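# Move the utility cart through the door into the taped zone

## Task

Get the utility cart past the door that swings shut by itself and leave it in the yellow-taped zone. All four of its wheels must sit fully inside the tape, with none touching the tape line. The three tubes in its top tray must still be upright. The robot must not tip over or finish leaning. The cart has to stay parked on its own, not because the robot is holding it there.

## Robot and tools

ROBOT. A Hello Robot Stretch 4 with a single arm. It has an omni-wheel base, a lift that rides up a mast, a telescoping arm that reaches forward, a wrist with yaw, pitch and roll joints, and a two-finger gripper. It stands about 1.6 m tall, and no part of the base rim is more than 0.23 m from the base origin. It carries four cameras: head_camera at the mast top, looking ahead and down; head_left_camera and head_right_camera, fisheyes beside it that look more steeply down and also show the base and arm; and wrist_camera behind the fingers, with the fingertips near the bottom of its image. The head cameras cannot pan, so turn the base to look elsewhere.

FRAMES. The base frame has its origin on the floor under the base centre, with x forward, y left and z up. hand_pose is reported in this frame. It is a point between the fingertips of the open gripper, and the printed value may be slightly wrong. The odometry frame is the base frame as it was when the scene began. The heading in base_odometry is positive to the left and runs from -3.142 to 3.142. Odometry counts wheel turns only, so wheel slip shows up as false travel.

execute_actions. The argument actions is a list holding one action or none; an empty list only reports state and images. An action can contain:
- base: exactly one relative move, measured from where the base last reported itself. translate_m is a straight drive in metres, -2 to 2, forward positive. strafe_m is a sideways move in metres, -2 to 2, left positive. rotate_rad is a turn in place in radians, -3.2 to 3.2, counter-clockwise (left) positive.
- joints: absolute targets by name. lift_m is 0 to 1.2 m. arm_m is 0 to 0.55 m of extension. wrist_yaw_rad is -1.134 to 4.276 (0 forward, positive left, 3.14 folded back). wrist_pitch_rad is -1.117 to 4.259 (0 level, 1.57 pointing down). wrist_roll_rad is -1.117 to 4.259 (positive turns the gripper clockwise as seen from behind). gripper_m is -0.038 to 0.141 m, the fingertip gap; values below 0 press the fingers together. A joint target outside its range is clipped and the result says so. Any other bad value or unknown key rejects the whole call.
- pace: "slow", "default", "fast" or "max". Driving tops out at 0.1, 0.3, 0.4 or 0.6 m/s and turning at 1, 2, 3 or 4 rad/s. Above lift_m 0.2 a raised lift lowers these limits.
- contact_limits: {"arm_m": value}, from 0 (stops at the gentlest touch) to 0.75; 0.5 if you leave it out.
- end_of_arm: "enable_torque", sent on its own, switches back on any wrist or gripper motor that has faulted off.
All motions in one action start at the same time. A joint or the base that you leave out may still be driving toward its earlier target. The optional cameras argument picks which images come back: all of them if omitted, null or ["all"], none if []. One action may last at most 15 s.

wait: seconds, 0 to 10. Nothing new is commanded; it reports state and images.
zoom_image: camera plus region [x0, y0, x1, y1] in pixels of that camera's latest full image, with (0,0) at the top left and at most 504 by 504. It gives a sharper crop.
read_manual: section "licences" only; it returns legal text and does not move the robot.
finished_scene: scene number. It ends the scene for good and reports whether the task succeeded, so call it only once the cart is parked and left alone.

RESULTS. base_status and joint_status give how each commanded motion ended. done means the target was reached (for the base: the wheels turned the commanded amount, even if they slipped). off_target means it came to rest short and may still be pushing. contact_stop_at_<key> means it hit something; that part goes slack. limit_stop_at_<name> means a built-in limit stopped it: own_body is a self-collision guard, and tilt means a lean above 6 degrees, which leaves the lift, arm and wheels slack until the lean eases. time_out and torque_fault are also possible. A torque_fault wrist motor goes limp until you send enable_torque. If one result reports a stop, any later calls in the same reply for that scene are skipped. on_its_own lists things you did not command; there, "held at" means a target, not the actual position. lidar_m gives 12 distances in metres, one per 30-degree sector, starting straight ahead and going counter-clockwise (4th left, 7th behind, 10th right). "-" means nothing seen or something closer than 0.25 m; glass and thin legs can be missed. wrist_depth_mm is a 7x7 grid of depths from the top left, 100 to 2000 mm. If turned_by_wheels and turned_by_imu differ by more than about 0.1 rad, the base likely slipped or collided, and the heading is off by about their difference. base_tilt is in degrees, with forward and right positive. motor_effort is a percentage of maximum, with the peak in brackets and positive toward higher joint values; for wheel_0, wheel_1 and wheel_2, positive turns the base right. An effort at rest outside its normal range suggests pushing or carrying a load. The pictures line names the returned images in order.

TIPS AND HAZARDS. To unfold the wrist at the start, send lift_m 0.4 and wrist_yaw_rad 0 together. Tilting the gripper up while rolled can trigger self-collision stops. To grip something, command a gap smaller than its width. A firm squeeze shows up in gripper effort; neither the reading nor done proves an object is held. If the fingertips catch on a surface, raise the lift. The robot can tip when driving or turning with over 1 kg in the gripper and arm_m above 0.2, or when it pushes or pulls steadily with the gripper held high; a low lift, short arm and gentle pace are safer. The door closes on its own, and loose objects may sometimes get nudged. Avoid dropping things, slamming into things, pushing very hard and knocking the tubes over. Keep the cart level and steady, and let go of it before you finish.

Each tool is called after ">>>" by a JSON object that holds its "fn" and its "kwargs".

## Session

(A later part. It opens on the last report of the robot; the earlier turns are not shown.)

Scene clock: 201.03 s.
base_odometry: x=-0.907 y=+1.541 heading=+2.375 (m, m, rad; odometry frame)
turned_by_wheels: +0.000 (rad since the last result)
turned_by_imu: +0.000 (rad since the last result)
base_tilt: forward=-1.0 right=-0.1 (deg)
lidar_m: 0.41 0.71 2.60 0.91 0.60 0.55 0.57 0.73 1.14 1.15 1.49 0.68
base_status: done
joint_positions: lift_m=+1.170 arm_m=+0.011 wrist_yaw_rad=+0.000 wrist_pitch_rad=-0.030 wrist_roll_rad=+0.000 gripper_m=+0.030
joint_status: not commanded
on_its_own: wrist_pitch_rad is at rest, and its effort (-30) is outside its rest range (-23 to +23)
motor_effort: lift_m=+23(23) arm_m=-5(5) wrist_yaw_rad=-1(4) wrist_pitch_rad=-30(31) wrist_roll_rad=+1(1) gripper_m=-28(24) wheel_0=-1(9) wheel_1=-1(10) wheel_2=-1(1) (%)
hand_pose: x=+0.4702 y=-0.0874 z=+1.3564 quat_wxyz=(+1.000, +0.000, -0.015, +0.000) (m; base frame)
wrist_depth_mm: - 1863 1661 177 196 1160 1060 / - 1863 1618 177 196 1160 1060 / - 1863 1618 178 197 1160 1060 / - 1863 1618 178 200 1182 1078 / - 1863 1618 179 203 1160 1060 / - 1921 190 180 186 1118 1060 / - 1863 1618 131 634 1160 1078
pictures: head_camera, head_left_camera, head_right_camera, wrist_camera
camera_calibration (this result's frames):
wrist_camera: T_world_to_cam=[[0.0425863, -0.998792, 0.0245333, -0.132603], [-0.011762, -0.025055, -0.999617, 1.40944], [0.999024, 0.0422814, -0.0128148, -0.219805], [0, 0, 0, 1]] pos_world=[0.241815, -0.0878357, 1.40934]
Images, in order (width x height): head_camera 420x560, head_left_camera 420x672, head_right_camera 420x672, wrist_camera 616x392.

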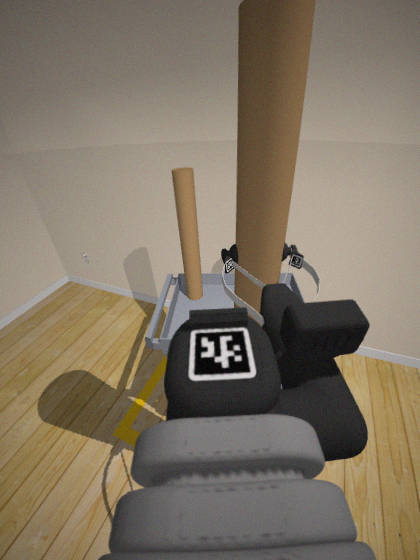

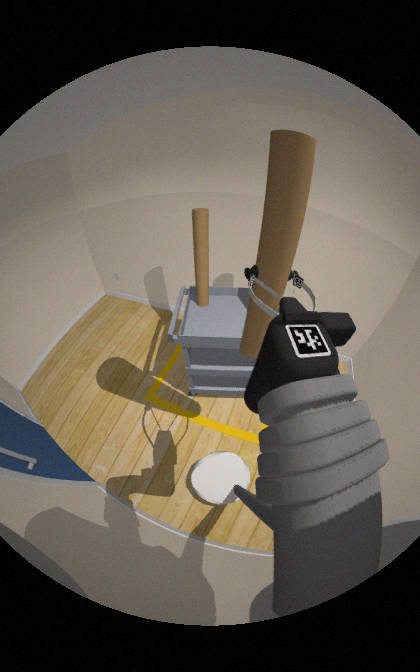

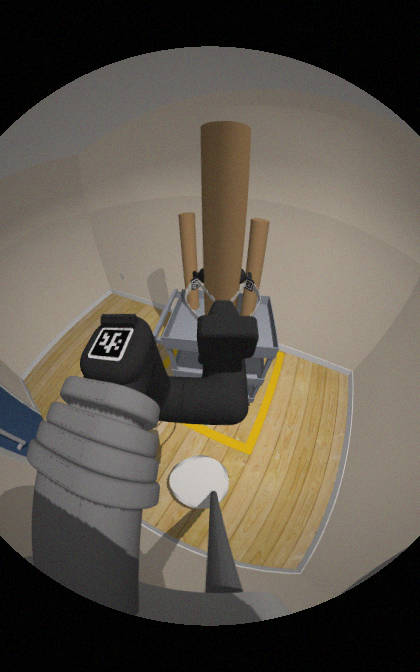

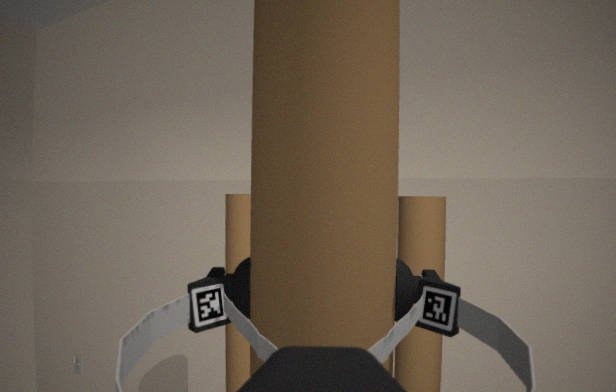

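>>> {"fn": "execute_actions", "kwargs": {"actions": [{"joints":{"arm_m":0.32,"wrist_pitch_rad":-0.025}}], "cameras": []}}

>>> {"fn": "execute_actions", "kwargs": {"actions": [{"joints":{"lift_m":1.03}}]}}

Scene clock: 203.37 s.
base_odometry: x=-0.907 y=+1.541 heading=+2.375 (m, m, rad; odometry frame)
turned_by_wheels: +0.000 (rad since the last result)
turned_by_imu: +0.001 (rad since the last result)
base_tilt: forward=-0.9 right=-0.3 (deg)
lidar_m: 0.65 0.72 2.59 0.94 0.61 0.55 0.56 0.75 1.13 1.15 1.47 0.68
base_status: not commanded
joint_positions: lift_m=+1.170 arm_m=+0.319 wrist_yaw_rad=+0.000 wrist_pitch_rad=-0.015 wrist_roll_rad=+0.000 gripper_m=+0.030
joint_status: all done
on_its_own: wrist_pitch_rad is at rest, and its effort (-30) is outside its rest range (-23 to +23)
motor_effort: lift_m=+23(23) arm_m=+5(6) wrist_yaw_rad=+0(2) wrist_pitch_rad=-30(38) wrist_roll_rad=-1(0) gripper_m=-25(25) wheel_0=+0(0) wheel_1=+0(1) wheel_2=-1(1) (%)
hand_pose: x=+0.7785 y=-0.0874 z=+1.3521 quat_wxyz=(+1.000, +0.000, -0.007, +0.000) (m; base frame)
wrist_depth_mm: 1708 1464 1255 177 195 904 831 / 1708 1464 1255 177 196 904 820 / 1708 1499 1281 178 198 891 831 / 1708 1430 1205 178 200 359 831 / 1756 1464 473 179 203 334 820 / 1756 1464 190 179 185 325 831 / 1708 1464 477 131 960 334 831
pictures: none
No camera images: the call's "cameras" was empty. Leave "cameras" out to get every camera's image.

Scene clock: 205.03 s.
base_odometry: x=-0.907 y=+1.541 heading=+2.375 (m, m, rad; odometry frame)
turned_by_wheels: +0.000 (rad since the last result)
turned_by_imu: +0.000 (rad since the last result)
base_tilt: forward=-0.9 right=-0.2 (deg)
lidar_m: 0.65 0.72 2.60 0.93 0.61 0.56 0.55 0.74 1.13 1.14 1.46 0.67
base_status: not commanded
joint_positions: lift_m=+1.030 arm_m=+0.319 wrist_yaw_rad=+0.000 wrist_pitch_rad=-0.015 wrist_roll_rad=+0.000 gripper_m=+0.030
joint_status: all done
on_its_own: wrist_pitch_rad is at rest, and its effort (-33) is outside its rest range (-23 to +23)
motor_effort: lift_m=+19(24) arm_m=+5(5) wrist_yaw_rad=-1(2) wrist_pitch_rad=-33(32) wrist_roll_rad=+1(0) gripper_m=-28(26) wheel_0=+0(0) wheel_1=+0(0) wheel_2=-1(1) (%)
hand_pose: x=+0.7785 y=-0.0874 z=+1.2124 quat_wxyz=(+1.000, +0.000, -0.007, +0.000) (m; base frame)
wrist_depth_mm: 1661 1464 1255 176 195 866 809 / 1661 1499 488 177 196 332 820 / 1708 1430 473 177 198 332 820 / 1756 1464 473 179 200 334 831 / 1756 1499 469 179 203 334 831 / 1756 1499 190 180 185 327 831 / 1708 1430 480 131 976 334 831
pictures: head_camera, head_left_camera, head_right_camera, wrist_camera
camera_calibration (this result's frames):
wrist_camera: T_world_to_cam=[[0.0430458, -0.998788, 0.0238702, -0.141728], [-0.0269686, -0.0250452, -0.999322, 1.2806], [0.998709, 0.0423729, -0.028014, -0.511], [0, 0, 0, 1]] pos_world=[0.550977, -0.0878308, 1.2688]
Images, in order (width x height): head_camera 420x560, head_left_camera 420x672, head_right_camera 420x672, wrist_camera 616x392.

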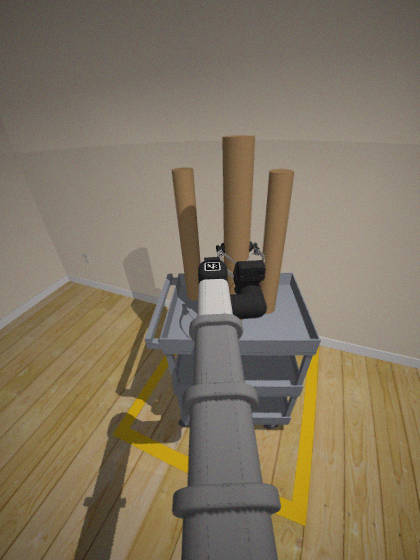

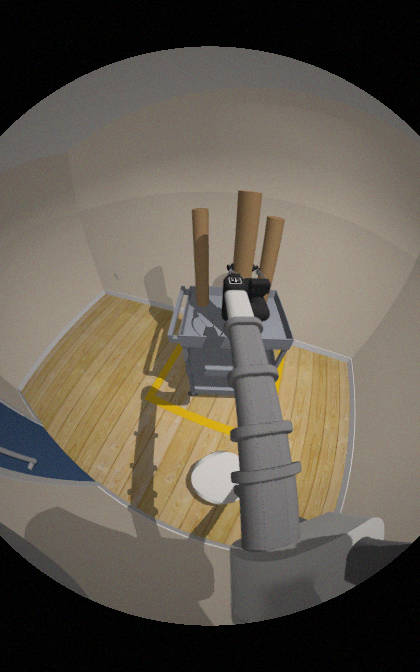

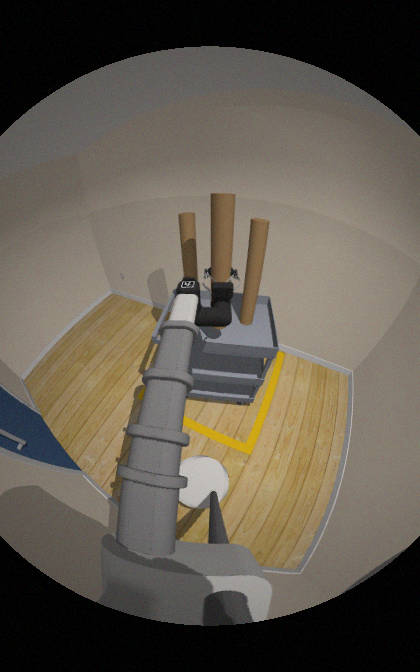

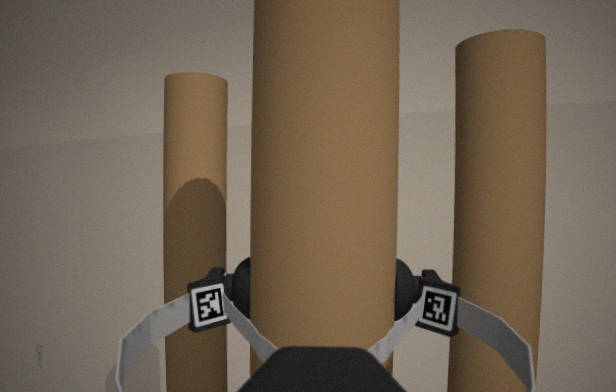

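>>> {"fn": "execute_actions", "kwargs": {"actions": [{"joints":{"lift_m":0.955},"pace":"slow"}], "cameras": ["head_camera"]}}

>>> {"fn": "execute_actions", "kwargs": {"actions": [{"joints":{"lift_m":0.942},"pace":"slow"}], "cameras": []}}

Scene clock: 207.00 s.
base_odometry: x=-0.907 y=+1.541 heading=+2.375 (m, m, rad; odometry frame)
turned_by_wheels: +0.000 (rad since the last result)
turned_by_imu: +0.000 (rad since the last result)
base_tilt: forward=-0.9 right=-0.2 (deg)
lidar_m: 0.66 0.71 2.60 0.91 0.60 0.56 0.58 0.73 1.13 1.13 1.43 0.69
base_status: not commanded
joint_positions: lift_m=+0.955 arm_m=+0.319 wrist_yaw_rad=+0.000 wrist_pitch_rad=-0.015 wrist_roll_rad=+0.000 gripper_m=+0.030
joint_status: all done
on_its_own: wrist_pitch_rad is at rest, and its effort (-33) is outside its rest range (-23 to +23)
motor_effort: lift_m=+19(19) arm_m=+5(5) wrist_yaw_rad=+1(0) wrist_pitch_rad=-33(33) wrist_roll_rad=+1(1) gripper_m=-23(21) wheel_0=+0(0) wheel_1=+0(0) wheel_2=-1(1) (%)
hand_pose: x=+0.7785 y=-0.0874 z=+1.1374 quat_wxyz=(+1.000, +0.000, -0.007, +0.000) (m; base frame)
wrist_depth_mm: 1708 1464 466 177 196 329 809 / 1708 1499 466 178 196 334 831 / 1661 1430 477 178 198 332 831 / 1708 1464 473 178 200 336 831 / 1756 1430 469 179 204 334 820 / 1708 1464 190 179 185 325 820 / 1708 1430 484 131 960 334 820
pictures: head_camera
Images, in order (width x height): head_camera 420x560.

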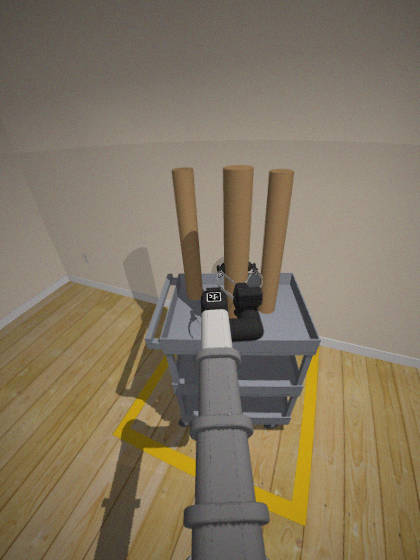

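Scene clock: 207.80 s.
base_odometry: x=-0.907 y=+1.541 heading=+2.375 (m, m, rad; odometry frame)
turned_by_wheels: +0.000 (rad since the last result)
turned_by_imu: +0.000 (rad since the last result)
base_tilt: forward=-1.0 right=-0.3 (deg)
lidar_m: 0.66 0.70 2.61 0.93 0.61 0.56 0.57 0.75 1.12 1.15 1.47 0.68
base_status: not commanded
joint_positions: lift_m=+0.942 arm_m=+0.319 wrist_yaw_rad=+0.000 wrist_pitch_rad=-0.015 wrist_roll_rad=+0.000 gripper_m=+0.030
joint_status: all done
on_its_own: wrist_pitch_rad is at rest, and its effort (-30) is outside its rest range (-23 to +23)
motor_effort: lift_m=+18(22) arm_m=+5(5) wrist_yaw_rad=-2(0) wrist_pitch_rad=-30(32) wrist_roll_rad=-1(1) gripper_m=-24(23) wheel_0=-1(1) wheel_1=+0(0) wheel_2=-1(1) (%)
hand_pose: x=+0.7785 y=-0.0874 z=+1.1244 quat_wxyz=(+1.000, +0.000, -0.007, +0.000) (m; base frame)
wrist_depth_mm: 1708 1464 473 176 195 330 820 / 1661 1430 469 177 196 332 820 / 1708 1464 477 177 197 334 820 / 1756 1464 477 178 200 332 831 / 1756 1464 473 179 203 336 831 / 1756 1499 190 179 186 324 831 / 1756 615 484 131 960 334 831
pictures: none
No camera images: the call's "cameras" was empty. Leave "cameras" out to get every camera's image.

>>> {"fn": "execute_actions", "kwargs": {"actions": [{"joints":{"lift_m":0.93},"pace":"slow"}], "cameras": []}}

Scene clock: 208.73 s.
base_odometry: x=-0.907 y=+1.541 heading=+2.375 (m, m, rad; odometry frame)
turned_by_wheels: +0.000 (rad since the last result)
turned_by_imu: +0.000 (rad since the last result)
base_tilt: forward=-0.9 right=-0.3 (deg)
lidar_m: 0.65 0.72 2.61 0.93 0.61 0.54 0.57 0.74 1.13 1.14 1.43 0.69
base_status: not commanded
joint_positions: lift_m=+0.930 arm_m=+0.319 wrist_yaw_rad=+0.000 wrist_pitch_rad=-0.015 wrist_roll_rad=+0.000 gripper_m=+0.030
joint_status: all done
on_its_own: wrist_pitch_rad is at rest, and its effort (-31) is outside its rest range (-23 to +23)
motor_effort: lift_m=+18(21) arm_m=+5(5) wrist_yaw_rad=-2(1) wrist_pitch_rad=-31(31) wrist_roll_rad=+0(1) gripper_m=-26(23) wheel_0=-1(1) wheel_1=+0(0) wheel_2=-1(1) (%)
hand_pose: x=+0.7785 y=-0.0874 z=+1.1124 quat_wxyz=(+1.000, +0.000, -0.007, +0.000) (m; base frame)
wrist_depth_mm: 1708 1499 466 176 195 330 809 / 1708 1464 473 177 196 334 831 / 1708 1464 473 177 198 332 820 / 1756 1499 477 178 200 334 820 / 1708 1464 473 179 203 334 820 / 1756 1464 190 179 185 329 831 / 1708 585 477 131 976 334 809
pictures: none
No camera images: the call's "cameras" was empty. Leave "cameras" out to get every camera's image.

>>> {"fn": "execute_actions", "kwargs": {"actions": [{"joints":{"lift_m":0.917},"pace":"slow"}], "cameras": ["head_camera"]}}

Scene clock: 209.73 s.
base_odometry: x=-0.907 y=+1.541 heading=+2.375 (m, m, rad; odometry frame)
turned_by_wheels: +0.000 (rad since the last result)
turned_by_imu: +0.000 (rad since the last result)
base_tilt: forward=-0.9 right=-0.1 (deg)
lidar_m: 0.66 0.71 2.60 0.91 0.61 0.56 0.56 0.74 1.11 1.14 1.46 0.69
base_status: not commanded
joint_positions: lift_m=+0.917 arm_m=+0.319 wrist_yaw_rad=+0.000 wrist_pitch_rad=-0.015 wrist_roll_rad=+0.000 gripper_m=+0.030
joint_status: all done
on_its_own: wrist_pitch_rad is at rest, and its effort (-33) is outside its rest range (-23 to +23)
motor_effort: lift_m=+18(20) arm_m=+5(5) wrist_yaw_rad=-1(1) wrist_pitch_rad=-33(33) wrist_roll_rad=+1(1) gripper_m=-21(27) wheel_0=+0(0) wheel_1=+0(0) wheel_2=+0(0) (%)
hand_pose: x=+0.7785 y=-0.0874 z=+1.0994 quat_wxyz=(+1.000, +0.000, -0.007, +0.000) (m; base frame)
wrist_depth_mm: 1661 1464 473 177 196 330 820 / 1708 1464 469 177 196 332 820 / 1708 1430 477 178 197 334 820 / 1756 1430 477 178 200 338 820 / 1756 1499 473 178 204 334 820 / 1756 1499 190 179 185 325 820 / 1708 569 480 131 960 336 831
pictures: head_camera
Images, in order (width x height): head_camera 420x560.

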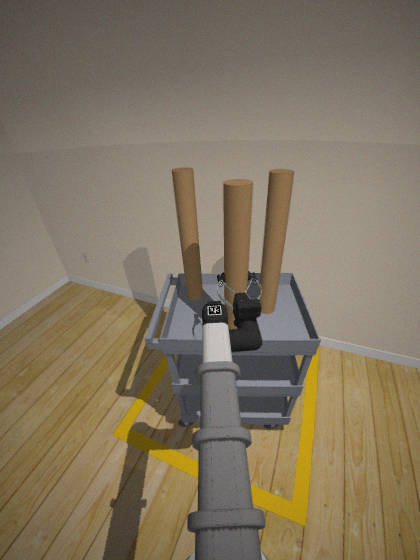

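>>> {"fn": "execute_actions", "kwargs": {"actions": [{"joints":{"lift_m":0.905},"pace":"slow"}], "cameras": []}}

Scene clock: 210.67 s.
base_odometry: x=-0.907 y=+1.541 heading=+2.375 (m, m, rad; odometry frame)
turned_by_wheels: +0.000 (rad since the last result)
turned_by_imu: +0.000 (rad since the last result)
base_tilt: forward=-0.9 right=-0.1 (deg)
lidar_m: 0.66 0.72 2.61 0.92 0.62 0.56 0.57 0.73 1.13 1.15 1.44 0.68
base_status: not commanded
joint_positions: lift_m=+0.905 arm_m=+0.319 wrist_yaw_rad=+0.000 wrist_pitch_rad=-0.025 wrist_roll_rad=+0.000 gripper_m=+0.030
joint_status: all done
motor_effort: lift_m=+15(16) arm_m=+5(5) wrist_yaw_rad=-1(1) wrist_pitch_rad=-2(33) wrist_roll_rad=+2(0) gripper_m=-23(21) wheel_0=+0(0) wheel_1=+0(0) wheel_2=-1(1) (%)
hand_pose: x=+0.7784 y=-0.0874 z=+1.0908 quat_wxyz=(+1.000, +0.000, -0.013, +0.000) (m; base frame)
wrist_depth_mm: 1708 1499 473 179 200 336 820 / 1708 1464 477 179 200 336 820 / 1708 1464 473 179 200 336 831 / 1756 1464 477 179 202 334 831 / 1756 1430 469 179 205 332 820 / 1661 1499 190 179 185 325 831 / 1708 591 477 131 960 332 820
pictures: none
No camera images: the call's "cameras" was empty. Leave "cameras" out to get every camera's image.

>>> {"fn": "execute_actions", "kwargs": {"actions": [{"joints":{"gripper_m":0.06,"arm_m":0.312},"pace":"slow"}], "cameras": []}}

>>> {"fn": "execute_actions", "kwargs": {"actions": [{"joints":{"gripper_m":0.125},"pace":"slow"}], "cameras": ["wrist_camera"]}}

>>> {"fn": "execute_actions", "kwargs": {"actions": [{"joints":{"arm_m":0.01}}], "cameras": ["head_camera"]}}

>>> {"fn": "execute_actions", "kwargs": {"actions": [{"joints":{"lift_m":0.12,"wrist_pitch_rad":0.15},"pace":"fast"}]}}

Scene clock: 212.70 s.
base_odometry: x=-0.907 y=+1.541 heading=+2.375 (m, m, rad; odometry frame)
turned_by_wheels: +0.000 (rad since the last result)
turned_by_imu: +0.000 (rad since the last result)
base_tilt: forward=-0.9 right=-0.3 (deg)
lidar_m: 0.65 0.71 2.61 0.93 0.60 0.55 0.58 0.74 1.11 1.14 1.47 0.69
base_status: not commanded
joint_positions: lift_m=+0.905 arm_m=+0.313 wrist_yaw_rad=+0.000 wrist_pitch_rad=-0.025 wrist_roll_rad=+0.000 gripper_m=+0.060
joint_status: all done
motor_effort: lift_m=+15(15) arm_m=-5(5) wrist_yaw_rad=+0(2) wrist_pitch_rad=-1(2) wrist_roll_rad=+0(0) gripper_m=-7(28) wheel_0=-1(0) wheel_1=+0(0) wheel_2=-1(1) (%)
hand_pose: x=+0.7722 y=-0.0873 z=+1.0908 quat_wxyz=(+1.000, +0.000, -0.013, +0.000) (m; base frame)
wrist_depth_mm: 1708 1499 488 191 946 338 831 / 1756 1464 480 189 960 342 842 / 1756 1464 477 189 960 340 831 / 1756 1499 480 189 976 338 831 / 1756 1499 477 189 212 340 831 / 1708 1464 198 189 191 332 831 / 1756 1430 480 140 976 330 831
pictures: none
No camera images: the call's "cameras" was empty. Leave "cameras" out to get every camera's image.

Scene clock: 215.70 s.
base_odometry: x=-0.907 y=+1.541 heading=+2.375 (m, m, rad; odometry frame)
turned_by_wheels: +0.000 (rad since the last result)
turned_by_imu: +0.001 (rad since the last result)
base_tilt: forward=-0.8 right=-0.1 (deg)
lidar_m: 0.65 0.73 2.60 0.92 0.60 0.56 0.58 0.73 1.13 1.14 1.44 0.69
base_status: not commanded
joint_positions: lift_m=+0.905 arm_m=+0.313 wrist_yaw_rad=+0.000 wrist_pitch_rad=-0.023 wrist_roll_rad=+0.000 gripper_m=+0.125
joint_status: all done
motor_effort: lift_m=+15(15) arm_m=-5(5) wrist_yaw_rad=+0(0) wrist_pitch_rad=-7(7) wrist_roll_rad=+1(1) gripper_m=-2(6) wheel_0=+0(0) wheel_1=+0(0) wheel_2=-1(0) (%)
hand_pose: x=+0.7722 y=-0.0873 z=+1.0902 quat_wxyz=(+1.000, +0.000, -0.012, +0.000) (m; base frame)
wrist_depth_mm: 1661 1464 477 183 960 338 831 / 1661 1499 480 183 976 340 842 / 1756 1464 473 183 960 338 831 / 1708 1499 480 183 960 340 831 / 1808 1464 480 185 976 334 842 / 1708 1464 202 184 191 211 820 / 1708 1464 488 136 778 336 820
pictures: wrist_camera
camera_calibration (this result's frames):
wrist_camera: T_world_to_cam=[[0.0428923, -0.998786, 0.0242409, -0.13881], [-0.018267, -0.0250432, -0.999519, 1.15179], [0.998913, 0.0424289, -0.019319, -0.517797], [0, 0, 0, 1]] pos_world=[0.544228, -0.0878276, 1.1446]
Images, in order (width x height): wrist_camera 616x392.

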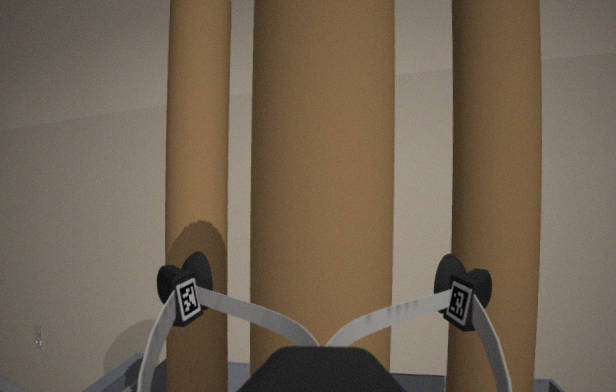

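Scene clock: 217.73 s.
base_odometry: x=-0.907 y=+1.541 heading=+2.375 (m, m, rad; odometry frame)
turned_by_wheels: +0.000 (rad since the last result)
turned_by_imu: +0.000 (rad since the last result)
base_tilt: forward=-0.9 right=-0.2 (deg)
lidar_m: 0.66 0.71 2.60 0.91 0.60 0.55 0.57 0.73 1.12 1.14 1.45 0.67
base_status: not commanded
joint_positions: lift_m=+0.905 arm_m=+0.011 wrist_yaw_rad=+0.000 wrist_pitch_rad=-0.023 wrist_roll_rad=+0.000 gripper_m=+0.125
joint_status: all done
motor_effort: lift_m=+16(16) arm_m=-6(5) wrist_yaw_rad=+1(3) wrist_pitch_rad=-7(9) wrist_roll_rad=-2(1) gripper_m=-1(0) wheel_0=+0(1) wheel_1=+0(0) wheel_2=-1(0) (%)
hand_pose: x=+0.4703 y=-0.0874 z=+1.0900 quat_wxyz=(+1.000, +0.000, -0.011, +0.000) (m; base frame)
wrist_depth_mm: - 1921 1618 488 1308 1138 1060 / - 1863 1661 492 1308 1138 1078 / - 1863 1576 492 1308 1160 1060 / - 1863 1618 488 1281 1138 1060 / - 1808 778 492 1281 1138 1042 / - 1863 222 492 634 211 1078 / - 654 759 136 647 759 1060
pictures: head_camera
Images, in order (width x height): head_camera 420x560.

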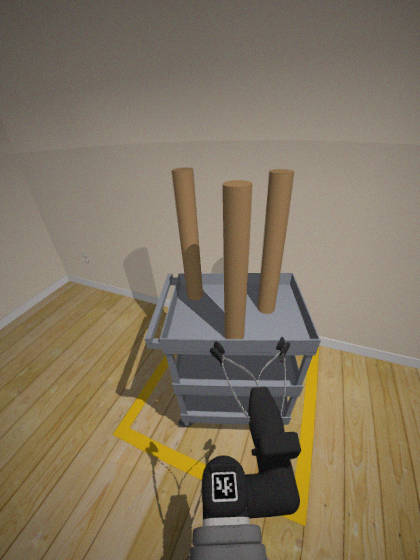

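Scene clock: 220.77 s.
base_odometry: x=-0.907 y=+1.541 heading=+2.375 (m, m, rad; odometry frame)
turned_by_wheels: +0.000 (rad since the last result)
turned_by_imu: +0.001 (rad since the last result)
base_tilt: forward=-0.9 right=-0.2 (deg)
lidar_m: 0.66 0.72 2.62 0.92 0.60 0.56 0.57 0.72 1.11 1.13 1.46 0.69
base_status: not commanded
joint_positions: lift_m=+0.120 arm_m=+0.011 wrist_yaw_rad=+0.000 wrist_pitch_rad=+0.152 wrist_roll_rad=+0.000 gripper_m=+0.125
joint_status: all done
motor_effort: lift_m=+17(18) arm_m=-5(5) wrist_yaw_rad=+0(0) wrist_pitch_rad=-9(7) wrist_roll_rad=-1(0) gripper_m=+1(2) wheel_0=+0(1) wheel_1=+0(0) wheel_2=+0(0) (%)
hand_pose: x=+0.4670 y=-0.0874 z=+0.2547 quat_wxyz=(+0.997, +0.000, +0.076, +0.000) (m; base frame)
wrist_depth_mm: - 439 421 407 404 415 402 / - 1661 1499 1336 1182 1078 1042 / - 1756 1499 1397 1281 1098 1060 / 1808 1430 904 904 866 854 1078 / 1025 477 462 455 439 424 415 / 715 525 224 462 442 211 421 / 549 530 564 136 585 469 544
pictures: head_camera, head_left_camera, head_right_camera, wrist_camera
camera_calibration (this result's frames):
wrist_camera: T_world_to_cam=[[0.0461392, -0.9988, 0.0164413, -0.10509], [-0.192234, -0.025029, -0.98103, 0.387681], [0.980264, 0.0421033, -0.193158, -0.176065], [0, 0, 0, 1]] pos_world=[0.251965, -0.0878479, 0.348046]
Images, in order (width x height): head_camera 420x560, head_left_camera 420x672, head_right_camera 420x672, wrist_camera 616x392.

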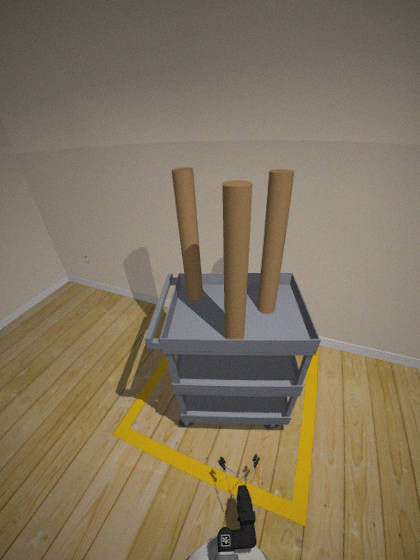

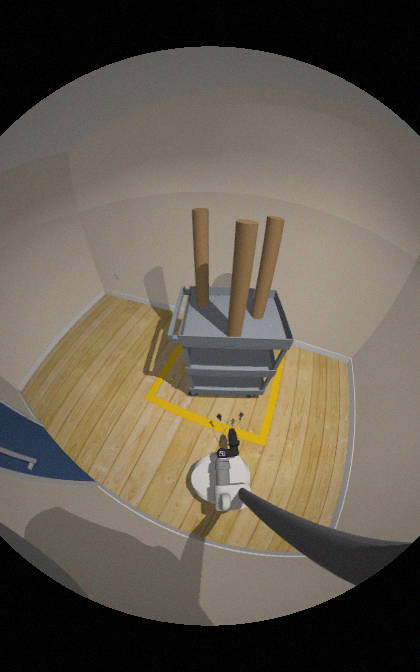

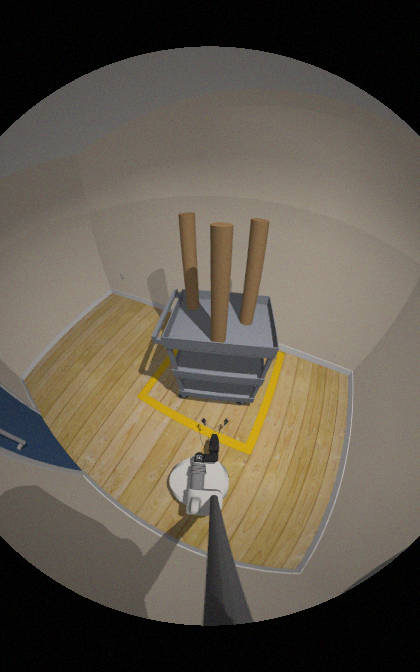

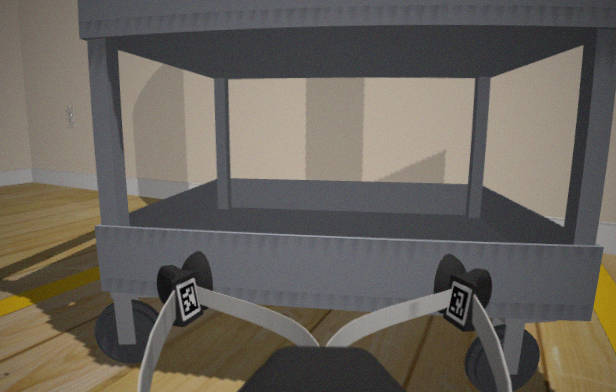

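>>> {"fn": "finished_scene", "kwargs": {"scene": 1}}

The scene is finished: the task was done.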